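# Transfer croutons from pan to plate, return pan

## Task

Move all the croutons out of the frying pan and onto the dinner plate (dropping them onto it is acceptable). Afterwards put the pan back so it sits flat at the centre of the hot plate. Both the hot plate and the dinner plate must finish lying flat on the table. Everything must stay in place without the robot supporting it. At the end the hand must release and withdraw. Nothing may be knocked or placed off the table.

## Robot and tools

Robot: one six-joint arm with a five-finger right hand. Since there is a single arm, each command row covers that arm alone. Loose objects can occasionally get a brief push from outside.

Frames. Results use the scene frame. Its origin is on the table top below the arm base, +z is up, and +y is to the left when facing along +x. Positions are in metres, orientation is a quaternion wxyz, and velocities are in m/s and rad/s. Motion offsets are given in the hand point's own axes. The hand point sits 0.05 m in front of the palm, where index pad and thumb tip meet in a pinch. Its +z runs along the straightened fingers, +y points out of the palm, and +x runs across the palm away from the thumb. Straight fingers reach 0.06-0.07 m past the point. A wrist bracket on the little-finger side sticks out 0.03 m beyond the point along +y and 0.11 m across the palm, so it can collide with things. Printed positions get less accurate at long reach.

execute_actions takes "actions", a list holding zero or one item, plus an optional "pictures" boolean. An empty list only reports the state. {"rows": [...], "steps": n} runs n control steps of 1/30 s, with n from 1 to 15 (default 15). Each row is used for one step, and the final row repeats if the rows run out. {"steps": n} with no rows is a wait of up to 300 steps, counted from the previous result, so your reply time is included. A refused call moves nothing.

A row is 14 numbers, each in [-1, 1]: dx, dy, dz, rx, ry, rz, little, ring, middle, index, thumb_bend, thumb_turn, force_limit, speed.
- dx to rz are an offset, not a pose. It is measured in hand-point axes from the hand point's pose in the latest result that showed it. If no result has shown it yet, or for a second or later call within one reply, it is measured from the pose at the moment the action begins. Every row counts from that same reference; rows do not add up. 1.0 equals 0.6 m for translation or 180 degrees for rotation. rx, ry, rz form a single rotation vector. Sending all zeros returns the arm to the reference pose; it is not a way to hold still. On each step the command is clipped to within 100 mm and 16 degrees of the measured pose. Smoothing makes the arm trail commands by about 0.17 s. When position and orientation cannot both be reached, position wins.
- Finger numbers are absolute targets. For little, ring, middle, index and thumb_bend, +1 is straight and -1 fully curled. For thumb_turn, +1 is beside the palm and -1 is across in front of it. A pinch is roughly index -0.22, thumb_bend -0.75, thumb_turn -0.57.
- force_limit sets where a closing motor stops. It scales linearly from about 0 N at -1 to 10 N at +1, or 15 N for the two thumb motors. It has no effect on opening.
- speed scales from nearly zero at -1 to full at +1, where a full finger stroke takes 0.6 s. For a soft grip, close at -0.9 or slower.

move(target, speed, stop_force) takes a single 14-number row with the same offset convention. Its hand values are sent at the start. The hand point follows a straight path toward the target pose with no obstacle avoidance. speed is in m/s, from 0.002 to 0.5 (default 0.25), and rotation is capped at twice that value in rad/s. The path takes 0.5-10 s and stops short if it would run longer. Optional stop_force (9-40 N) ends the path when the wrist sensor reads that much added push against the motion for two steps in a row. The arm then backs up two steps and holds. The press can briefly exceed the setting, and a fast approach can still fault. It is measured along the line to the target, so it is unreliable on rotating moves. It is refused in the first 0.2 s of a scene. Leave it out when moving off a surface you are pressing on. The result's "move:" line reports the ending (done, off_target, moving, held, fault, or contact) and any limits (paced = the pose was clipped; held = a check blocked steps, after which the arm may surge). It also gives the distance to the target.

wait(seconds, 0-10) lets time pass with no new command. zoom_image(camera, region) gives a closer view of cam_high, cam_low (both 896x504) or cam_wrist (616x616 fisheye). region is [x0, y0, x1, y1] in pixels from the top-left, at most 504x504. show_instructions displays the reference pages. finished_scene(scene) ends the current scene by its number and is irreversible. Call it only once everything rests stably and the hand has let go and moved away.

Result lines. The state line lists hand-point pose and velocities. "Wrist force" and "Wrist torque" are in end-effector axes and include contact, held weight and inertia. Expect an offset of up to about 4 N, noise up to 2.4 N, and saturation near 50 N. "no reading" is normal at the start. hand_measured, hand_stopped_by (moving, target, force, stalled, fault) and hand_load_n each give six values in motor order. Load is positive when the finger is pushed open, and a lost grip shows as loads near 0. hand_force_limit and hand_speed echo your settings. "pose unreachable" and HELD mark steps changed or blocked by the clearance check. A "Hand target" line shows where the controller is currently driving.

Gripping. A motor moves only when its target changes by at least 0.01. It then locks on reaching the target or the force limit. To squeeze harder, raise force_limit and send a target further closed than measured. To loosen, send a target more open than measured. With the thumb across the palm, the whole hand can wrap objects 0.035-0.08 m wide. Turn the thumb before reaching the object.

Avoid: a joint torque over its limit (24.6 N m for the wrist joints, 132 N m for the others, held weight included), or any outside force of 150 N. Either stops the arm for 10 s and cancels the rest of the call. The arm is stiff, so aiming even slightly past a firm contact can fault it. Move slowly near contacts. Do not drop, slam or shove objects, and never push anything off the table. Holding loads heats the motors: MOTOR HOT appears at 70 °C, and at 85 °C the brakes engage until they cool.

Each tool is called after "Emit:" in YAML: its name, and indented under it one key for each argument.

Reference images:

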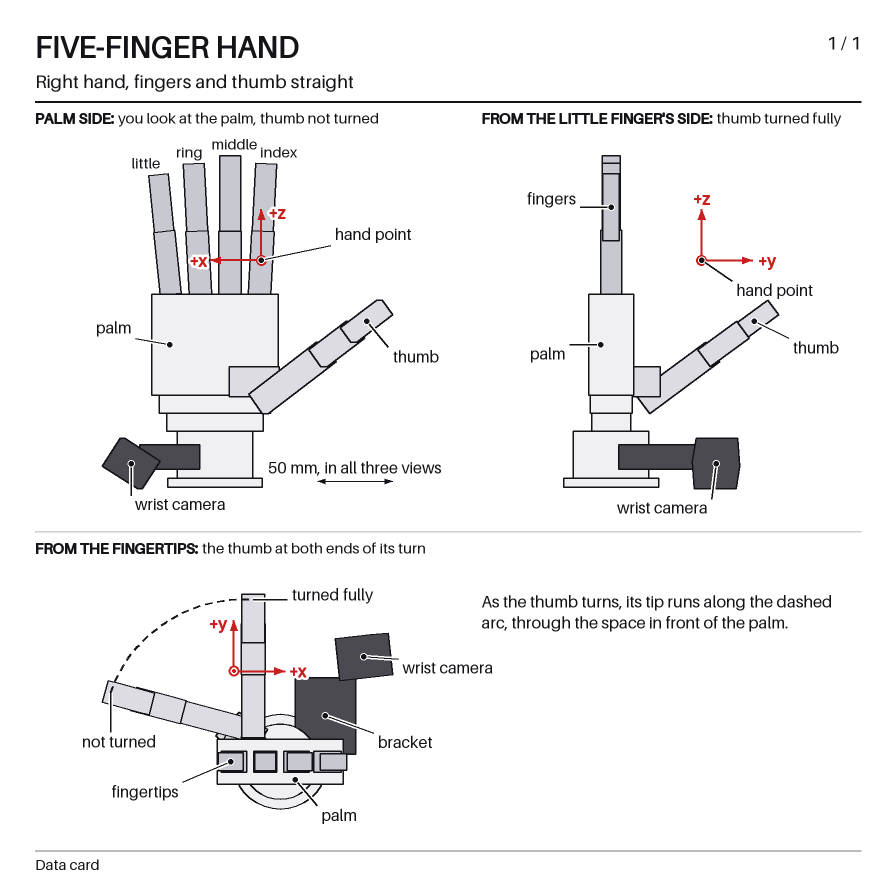

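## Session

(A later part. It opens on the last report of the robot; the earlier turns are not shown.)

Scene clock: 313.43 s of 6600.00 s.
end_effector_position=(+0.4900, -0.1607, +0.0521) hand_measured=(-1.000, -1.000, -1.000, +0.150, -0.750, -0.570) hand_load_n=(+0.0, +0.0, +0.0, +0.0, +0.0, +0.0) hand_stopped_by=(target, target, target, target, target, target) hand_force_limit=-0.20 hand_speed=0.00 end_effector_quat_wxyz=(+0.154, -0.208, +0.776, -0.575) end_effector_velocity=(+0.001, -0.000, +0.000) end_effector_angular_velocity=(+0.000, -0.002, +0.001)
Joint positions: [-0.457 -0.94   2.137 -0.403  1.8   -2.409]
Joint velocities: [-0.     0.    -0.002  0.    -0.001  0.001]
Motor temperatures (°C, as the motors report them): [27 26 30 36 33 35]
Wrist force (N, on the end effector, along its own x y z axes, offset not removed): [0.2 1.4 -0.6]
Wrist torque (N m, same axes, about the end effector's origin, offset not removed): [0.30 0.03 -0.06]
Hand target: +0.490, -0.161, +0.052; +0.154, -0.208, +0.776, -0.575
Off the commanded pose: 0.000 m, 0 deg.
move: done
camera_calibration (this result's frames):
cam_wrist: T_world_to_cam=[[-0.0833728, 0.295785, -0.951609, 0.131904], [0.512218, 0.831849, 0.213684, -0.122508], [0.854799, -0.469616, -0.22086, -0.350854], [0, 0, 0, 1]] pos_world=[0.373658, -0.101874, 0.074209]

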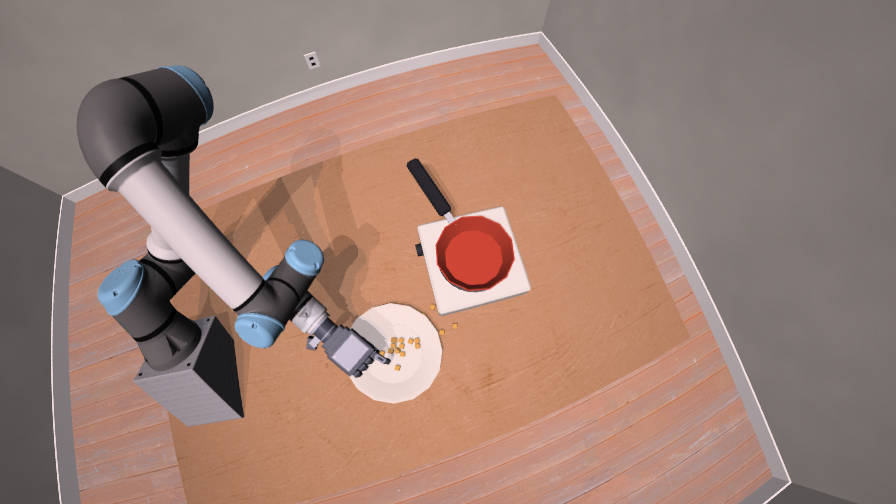

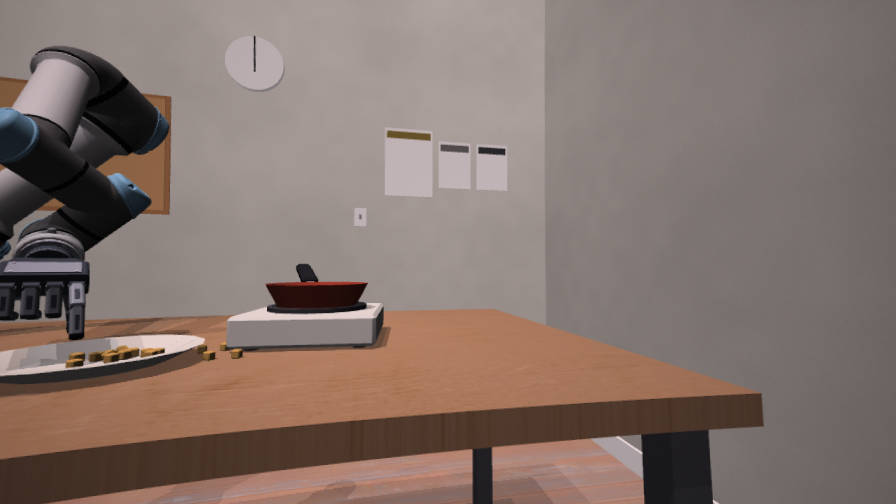

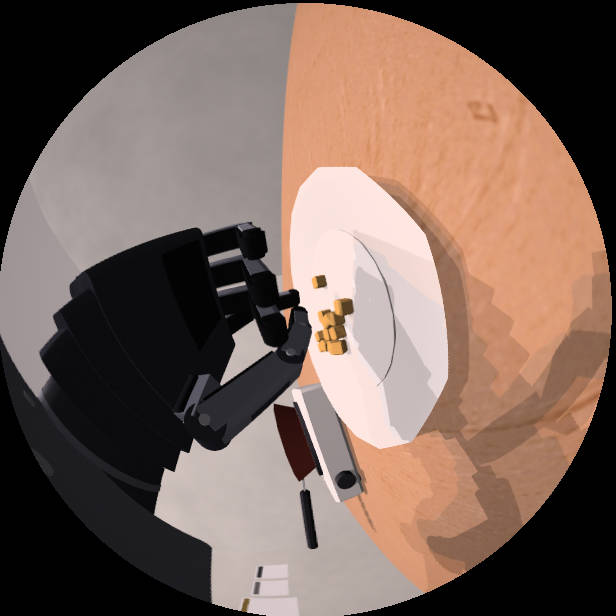

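Emit:
move:
  target: [-0.17,-0.107,0.078,-0.333,0,0,-1,-1,-1,1,-0.75,-0.57,-0.2,0.5]

Emit:
move:
  target: [0,0.015,0.067,0,0,0,-1,-1,-1,1,-0.75,-0.57,-0.2,0.5]
  speed: 0.04
  stop_force: 9

Scene clock: 328.30 s of 6600.00 s.
end_effector_position=(+0.6102, -0.1646, +0.0999) hand_measured=(-1.000, -1.000, -1.000, +1.000, -0.750, -0.570) hand_load_n=(+0.0, +0.0, +0.0, +0.0, +0.0, +0.0) hand_stopped_by=(target, target, target, target, target, target) hand_force_limit=-0.20 hand_speed=0.50 end_effector_quat_wxyz=(+0.030, -0.257, +0.960, -0.111) end_effector_velocity=(+0.001, +0.001, +0.000) end_effector_angular_velocity=(+0.007, +0.007, +0.002)
Joint positions: [-0.677 -0.354  0.932  1.128  1.123 -2.759]
Joint velocities: [ 0.001  0.01  -0.018  0.018 -0.002 -0.006]
Motor temperatures (°C, as the motors report them): [27 26 30 36 33 35]
Wrist force (N, on the end effector, along its own x y z axes, offset not removed): [1.1 1.4 0.4]
Wrist torque (N m, same axes, about the end effector's origin, offset not removed): [0.34 -0.12 -0.09]
Hand target: +0.610, -0.165, +0.100; +0.029, -0.257, +0.960, -0.110
Off the commanded pose: 0.000 m, 0 deg.
After step 90, 9.20 s passed at rest.
move: done
camera_calibration (this result's frames):
cam_wrist: T_world_to_cam=[[-0.419925, 0.880529, -0.219843, 0.417151], [0.720693, 0.470759, 0.508908, -0.407213], [0.551601, 0.0552637, -0.832275, -0.112369], [0, 0, 0, 1]] pos_world=[0.530631, -0.169405, 0.20542]

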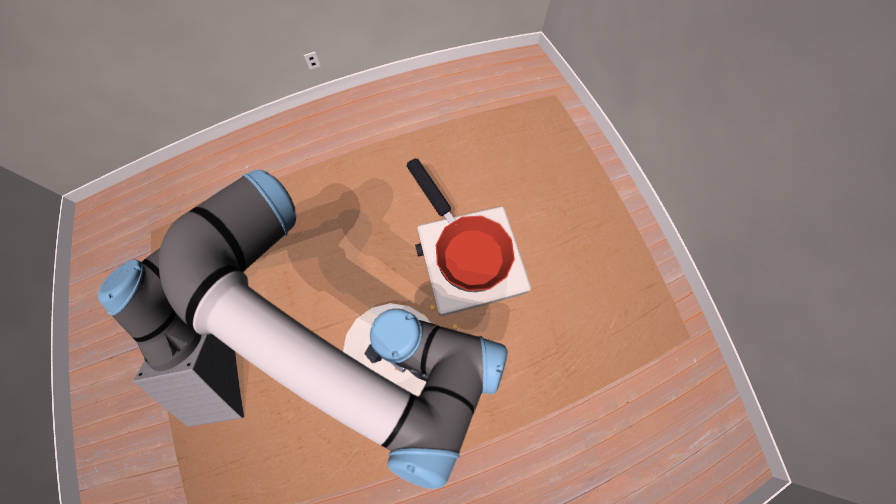

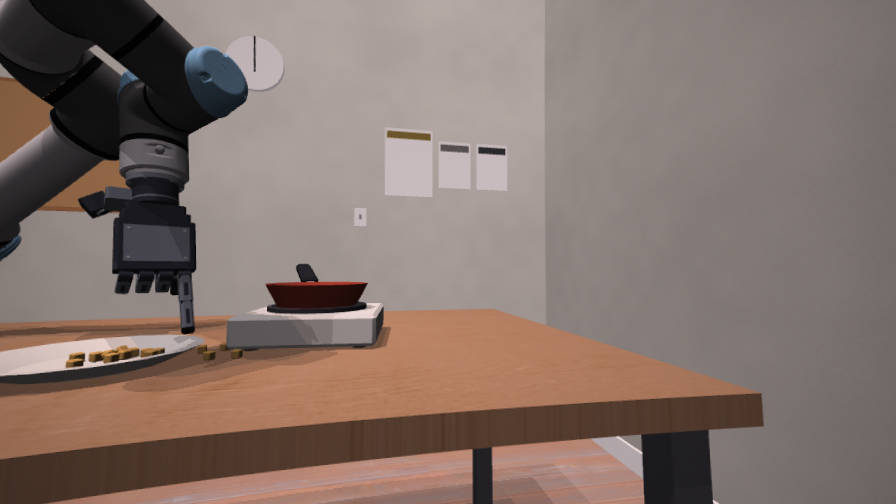

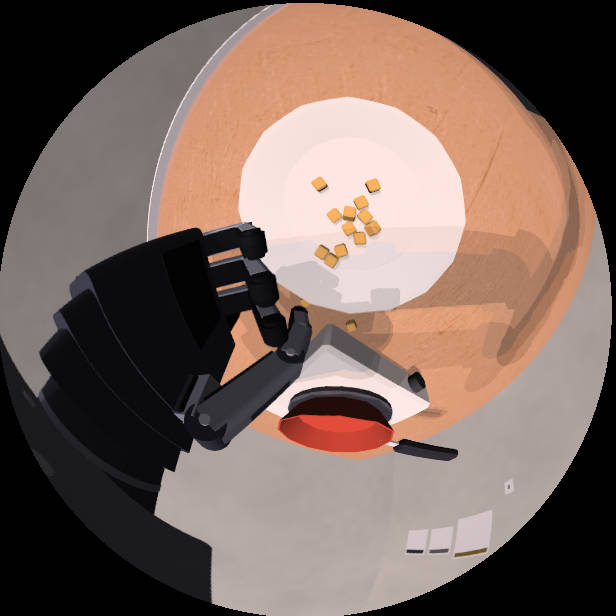

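Scene clock: 329.70 s of 6600.00 s.
end_effector_position=(+0.6104, -0.1650, +0.0589) hand_measured=(-1.000, -1.000, -1.000, +1.000, -0.750, -0.570) hand_load_n=(+0.0, +0.0, +0.0, +0.0, +0.0, +0.0) hand_stopped_by=(target, target, target, target, target, target) hand_force_limit=-0.20 hand_speed=0.50 end_effector_quat_wxyz=(+0.030, -0.257, +0.960, -0.111) end_effector_velocity=(+0.000, +0.000, -0.002) end_effector_angular_velocity=(+0.002, -0.001, +0.000)
Joint positions: [-0.644 -0.321  0.955  1.056  1.119 -2.723]
Joint velocities: [ 0.001  0.002  0.    -0.003 -0.002  0.001]
Motor temperatures (°C, as the motors report them): [27 26 30 36 33 35]
Wrist force (N, on the end effector, along its own x y z axes, offset not removed): [0.0 0.6 -1.6]
Wrist torque (N m, same axes, about the end effector's origin, offset not removed): [0.33 0.08 -0.19]
Hand target: +0.610, -0.165, +0.059; +0.030, -0.257, +0.960, -0.111
Off the commanded pose: 0.000 m, 0 deg.
move: done
camera_calibration (this result's frames):
cam_wrist: T_world_to_cam=[[-0.419934, 0.880529, -0.219827, 0.408527], [0.720688, 0.470757, 0.508917, -0.386296], [0.551602, 0.0552848, -0.832274, -0.146603], [0, 0, 0, 1]] pos_world=[0.53082, -0.169764, 0.164384]

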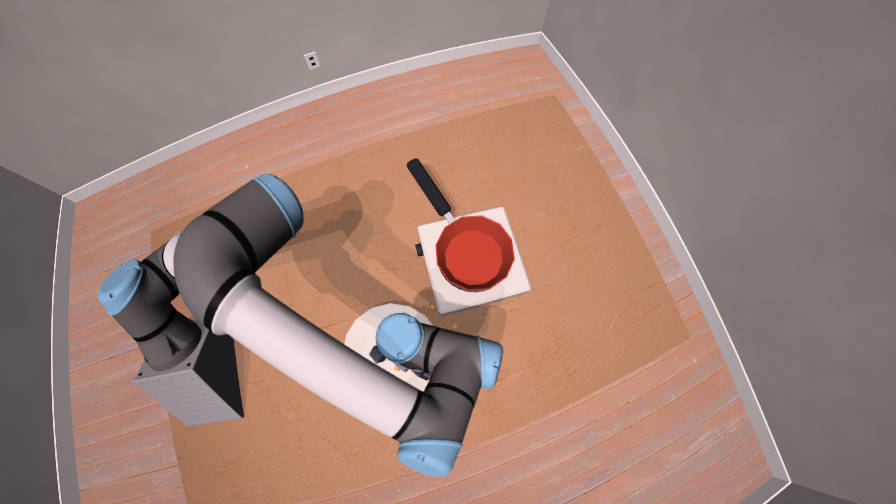

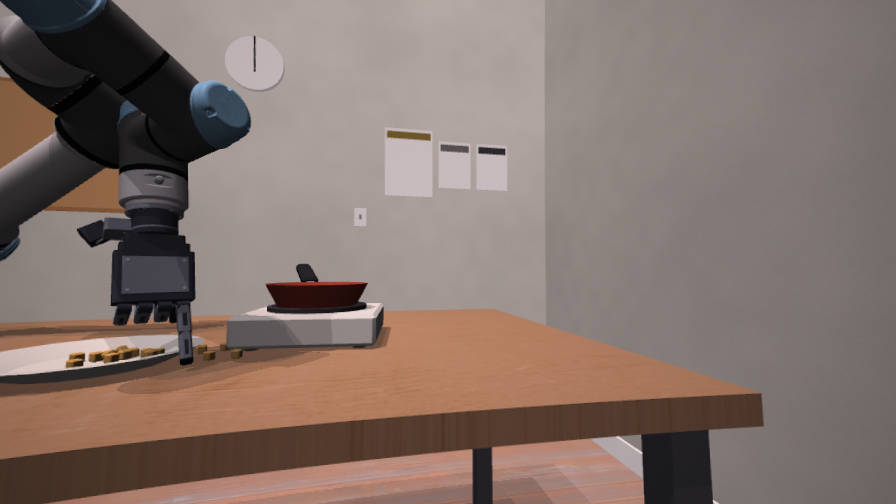

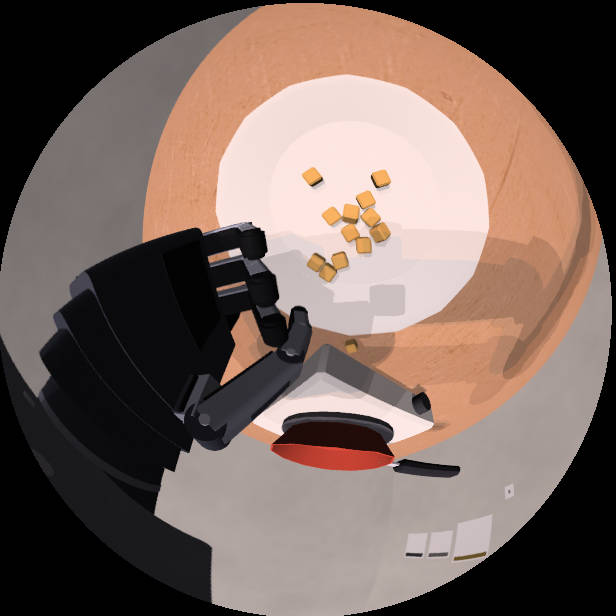

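Emit:
move:
  target: [0.208,0.267,-0.062,0,0,0,-1,-1,-1,1,-0.75,-0.57,-0.2,0.5]
  speed: 0.06

Emit:
move:
  target: [-0.02,-0.05,-0.07,0,0,0,-1,-1,-1,1,-0.75,-0.57,-0.2,0.5]
  speed: 0.1

Emit:
move:
  target: [-0.25,0,0,0.333,0,0,-1,-1,-1,0.15,-0.75,-0.57,-0.2,0.5]

Scene clock: 339.07 s of 6600.00 s.
end_effector_position=(+0.4202, -0.0849, +0.0585) hand_measured=(-1.000, -1.000, -1.000, +1.000, -0.750, -0.570) hand_load_n=(+0.0, +0.0, +0.0, +0.0, +0.0, +0.0) hand_stopped_by=(target, target, target, target, target, target) hand_force_limit=-0.20 hand_speed=0.50 end_effector_quat_wxyz=(+0.029, -0.257, +0.960, -0.111) end_effector_velocity=(-0.002, +0.001, -0.001) end_effector_angular_velocity=(+0.001, +0.001, +0.000)
Joint positions: [-0.788 -0.706  1.783  0.68   1.141 -2.88 ]
Joint velocities: [-0.001 -0.002  0.007 -0.003 -0.    -0.002]
Motor temperatures (°C, as the motors report them): [27 26 30 36 33 35]
Wrist force (N, on the end effector, along its own x y z axes, offset not removed): [-1.9 0.3 -1.1]
Wrist torque (N m, same axes, about the end effector's origin, offset not removed): [0.62 0.07 -0.19]
Hand target: +0.420, -0.085, +0.059; +0.030, -0.257, +0.960, -0.111
Off the commanded pose: 0.000 m, 0 deg.
After step 90, 2.53 s passed at rest.
move: done
camera_calibration (this result's frames):
cam_wrist: T_world_to_cam=[[-0.419931, 0.880525, -0.219848, 0.258068], [0.72073, 0.47077, 0.508845, -0.286693], [0.551549, 0.0552282, -0.832312, -0.0463897], [0, 0, 0, 1]] pos_world=[0.340585, -0.0897065, 0.164007]

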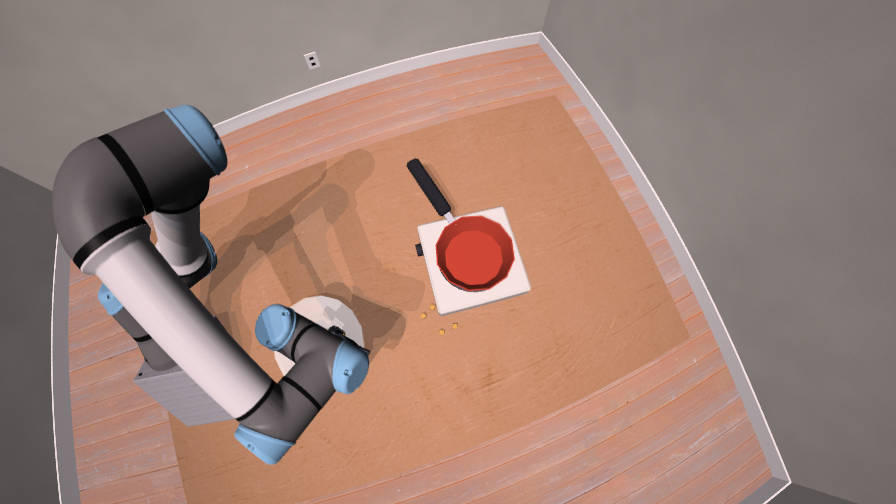

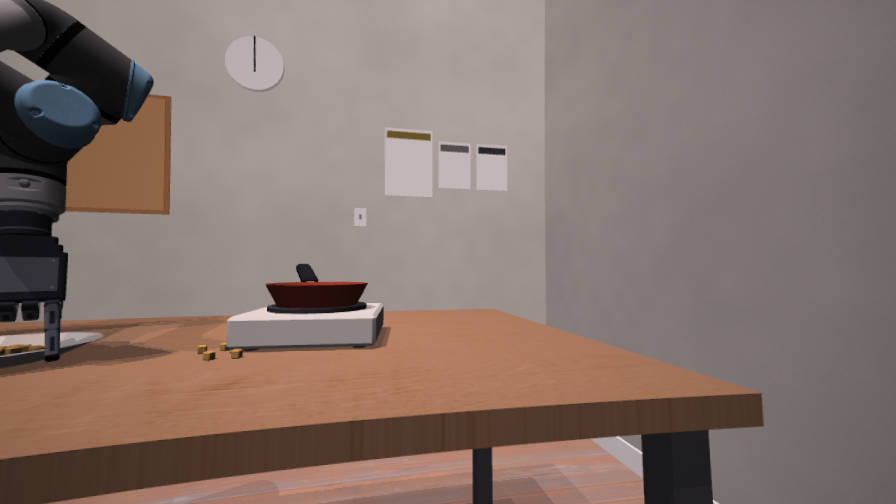

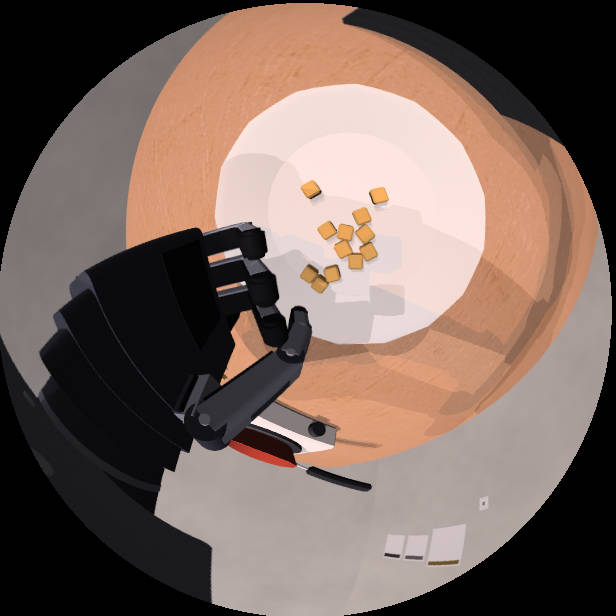

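Scene clock: 340.07 s of 6600.00 s.
end_effector_position=(+0.4404, -0.0959, +0.1061) hand_measured=(-1.000, -1.000, -1.000, +1.000, -0.750, -0.570) hand_load_n=(+0.0, +0.0, +0.0, +0.0, +0.0, +0.0) hand_stopped_by=(target, target, target, target, target, target) hand_force_limit=-0.20 hand_speed=0.50 end_effector_quat_wxyz=(+0.029, -0.257, +0.960, -0.111) end_effector_velocity=(+0.000, -0.000, +0.001) end_effector_angular_velocity=(+0.000, +0.002, +0.000)
Joint positions: [-0.819 -0.727  1.683  0.815  1.147 -2.914]
Joint velocities: [-0.     0.    -0.004  0.005  0.001 -0.001]
Motor temperatures (°C, as the motors report them): [27 26 30 36 33 35]
Wrist force (N, on the end effector, along its own x y z axes, offset not removed): [1.2 1.3 -1.5]
Wrist torque (N m, same axes, about the end effector's origin, offset not removed): [0.46 0.00 -0.07]
Hand target: +0.440, -0.096, +0.106; +0.029, -0.257, +0.960, -0.111
Off the commanded pose: 0.000 m, 0 deg.
move: done
camera_calibration (this result's frames):
cam_wrist: T_world_to_cam=[[-0.419908, 0.880526, -0.219891, 0.286642], [0.720724, 0.470775, 0.50885, -0.320276], [0.551575, 0.05519, -0.832298, -0.0173256], [0, 0, 0, 1]] pos_world=[0.36075, -0.100662, 0.211582]

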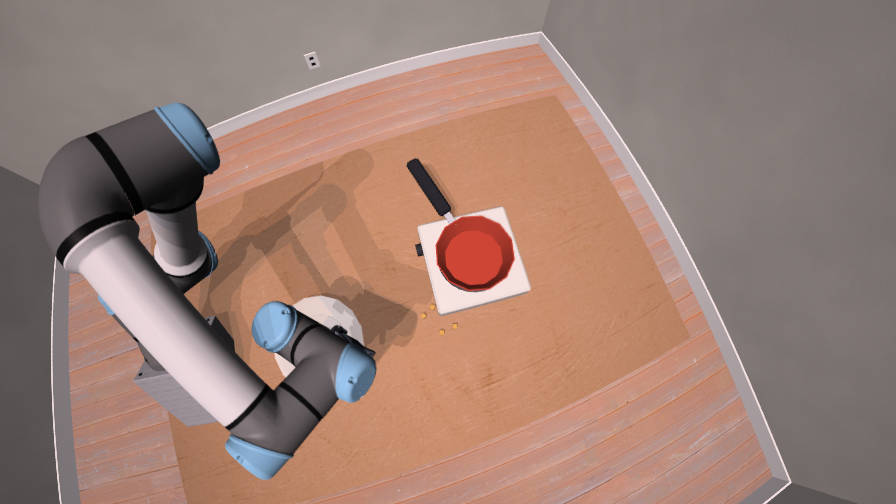

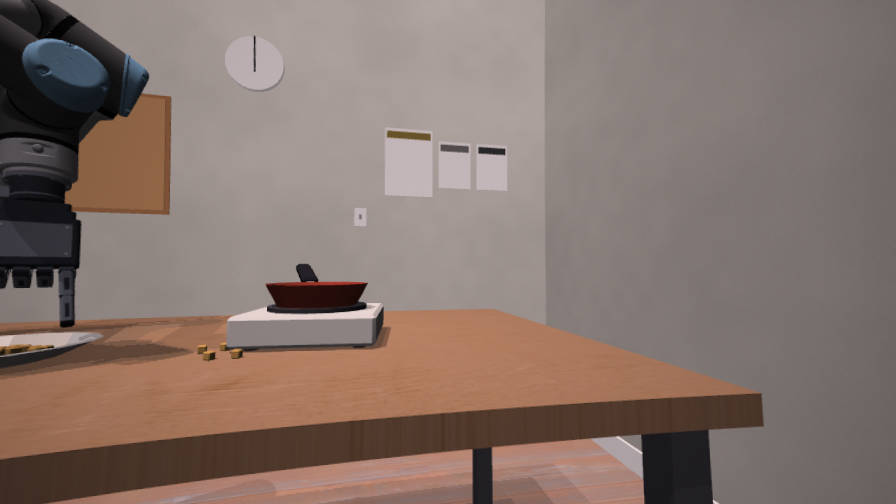

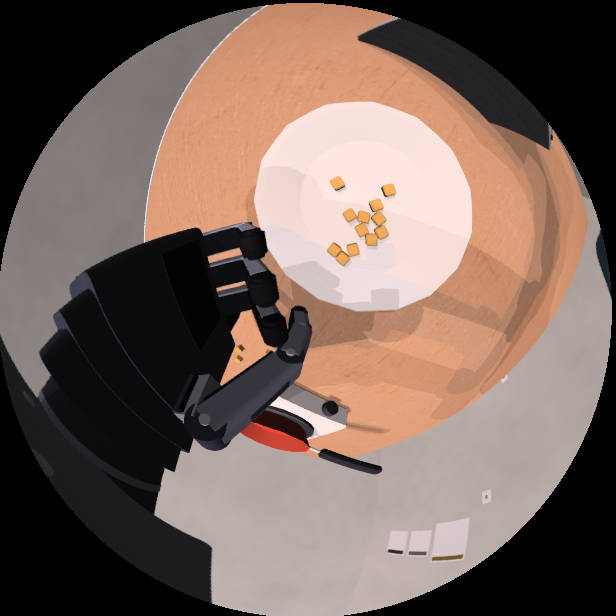

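Scene clock: 342.67 s of 6600.00 s.
end_effector_position=(+0.5700, -0.0210, +0.1060) hand_measured=(-1.000, -1.000, -1.000, +0.150, -0.750, -0.570) hand_load_n=(+0.0, +0.0, +0.0, +0.0, +0.0, +0.0) hand_stopped_by=(target, target, target, target, target, target) hand_force_limit=-0.20 hand_speed=0.50 end_effector_quat_wxyz=(+0.154, -0.208, +0.776, -0.575) end_effector_velocity=(+0.001, -0.000, -0.000) end_effector_angular_velocity=(-0.008, -0.003, -0.003)
Joint positions: [-0.186 -1.087  1.854  0.094  1.984 -2.198]
Joint velocities: [ 0.006  0.004 -0.004 -0.001  0.013  0.003]
Motor temperatures (°C, as the motors report them): [27 26 30 36 33 35]
Wrist force (N, on the end effector, along its own x y z axes, offset not removed): [-0.1 0.2 0.3]
Wrist torque (N m, same axes, about the end effector's origin, offset not removed): [0.07 0.06 -0.20]
Hand target: +0.570, -0.021, +0.106; +0.154, -0.208, +0.776, -0.575
Off the commanded pose: 0.000 m, 0 deg.
move: done
camera_calibration (this result's frames):
cam_wrist: T_world_to_cam=[[-0.0829291, 0.296099, -0.95155, 0.148375], [0.512001, 0.831842, 0.214227, -0.291142], [0.854972, -0.469429, -0.220587, -0.341865], [0, 0, 0, 1]] pos_world=[0.453655, 0.0377697, 0.128146]

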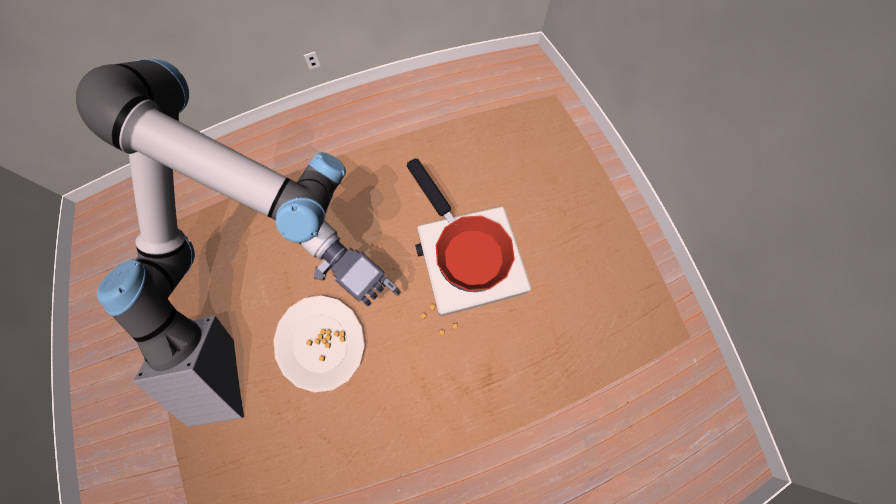

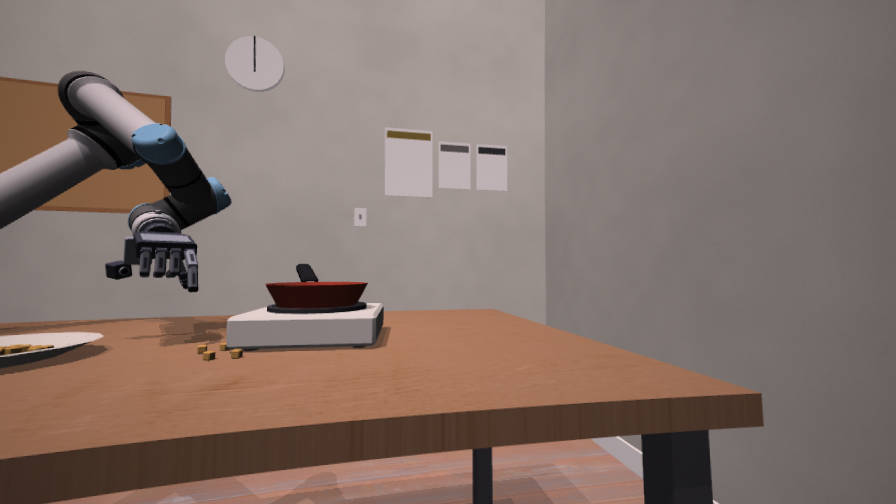

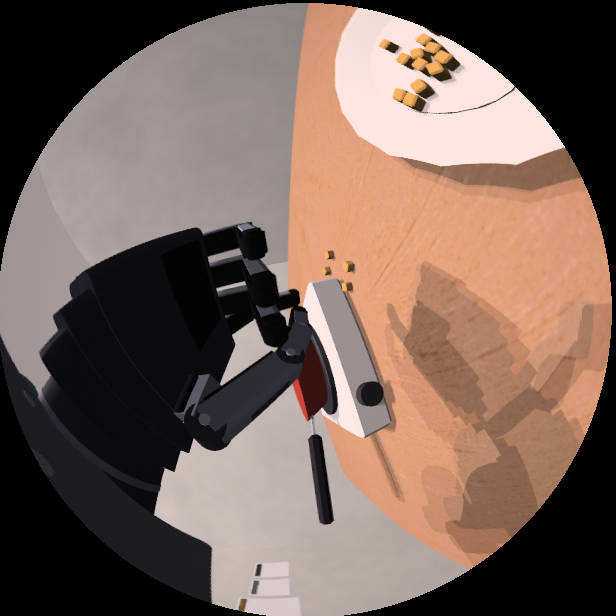

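Emit:
move:
  target: [-0.002,0.078,0.178,0,0,0,-1,-1,-1,0.15,-0.75,-0.57,-0.2,0]

Emit:
zoom_image:
  camera: "cam_wrist"
  region: [200,200,420,420]

Scene clock: 349.43 s of 6600.00 s.
end_effector_position=(+0.6153, -0.0969, +0.0303) hand_measured=(-1.000, -1.000, -1.000, +0.150, -0.750, -0.570) hand_load_n=(+0.0, +0.0, +0.0, +0.0, +0.0, +0.0) hand_stopped_by=(target, target, target, target, target, target) hand_force_limit=-0.20 hand_speed=0.00 end_effector_quat_wxyz=(+0.154, -0.208, +0.776, -0.575) end_effector_velocity=(+0.001, -0.001, -0.001) end_effector_angular_velocity=(+0.000, +0.001, +0.001)
Joint positions: [-0.202 -0.82   1.729 -0.053  1.973 -2.212]
Joint velocities: [ 0.001  0.004 -0.004 -0.    -0.    -0.   ]
Motor temperatures (°C, as the motors report them): [27 26 30 36 33 35]
Wrist force (N, on the end effector, along its own x y z axes, offset not removed): [0.0 0.7 -2.0]
Wrist torque (N m, same axes, about the end effector's origin, offset not removed): [0.27 0.18 -0.25]
Hand target: +0.615, -0.097, +0.030; +0.154, -0.208, +0.776, -0.575
Off the commanded pose: 0.000 m, 0 deg.
After step 90, 2.70 s passed at rest.
move: done
camera_calibration (this result's frames):
cam_wrist: T_world_to_cam=[[-0.082934, 0.296116, -0.951545, 0.102568], [0.511948, 0.831868, 0.214253, -0.234911], [0.855003, -0.469373, -0.220586, -0.432946], [0, 0, 0, 1]] pos_world=[0.498939, -0.0381698, 0.0524267]

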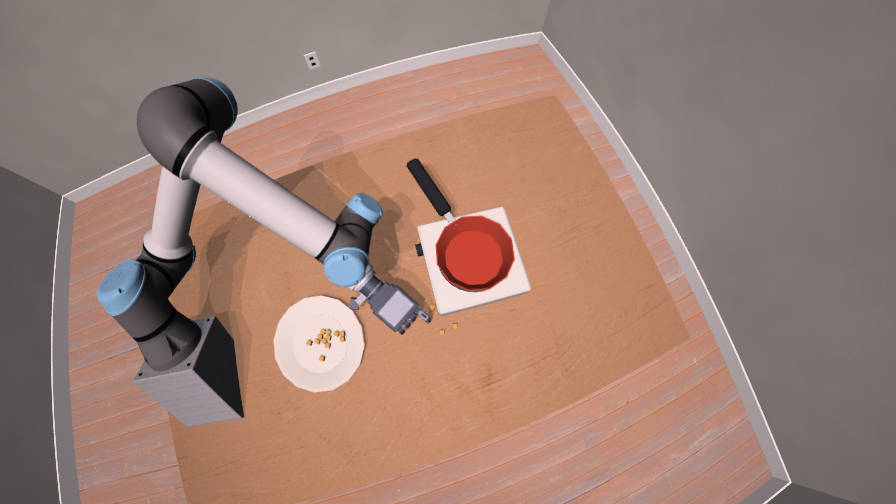

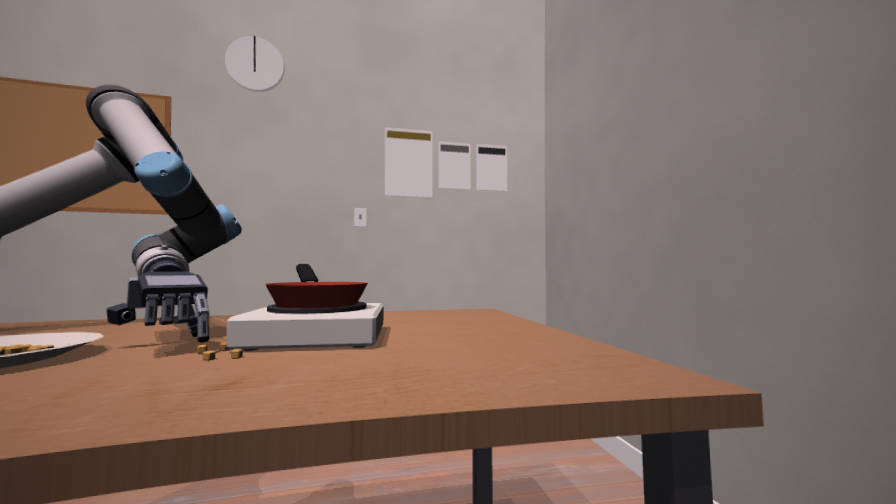

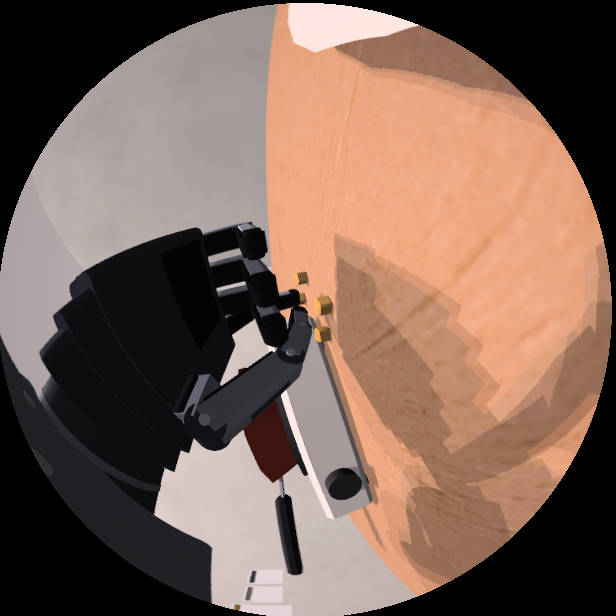

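Region (200, 200, 420, 420) of cam_wrist's 616x616 image, scaled by 2.291, with more detail than that image has.

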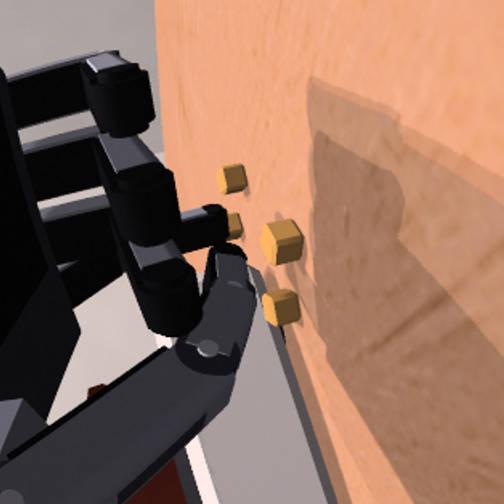

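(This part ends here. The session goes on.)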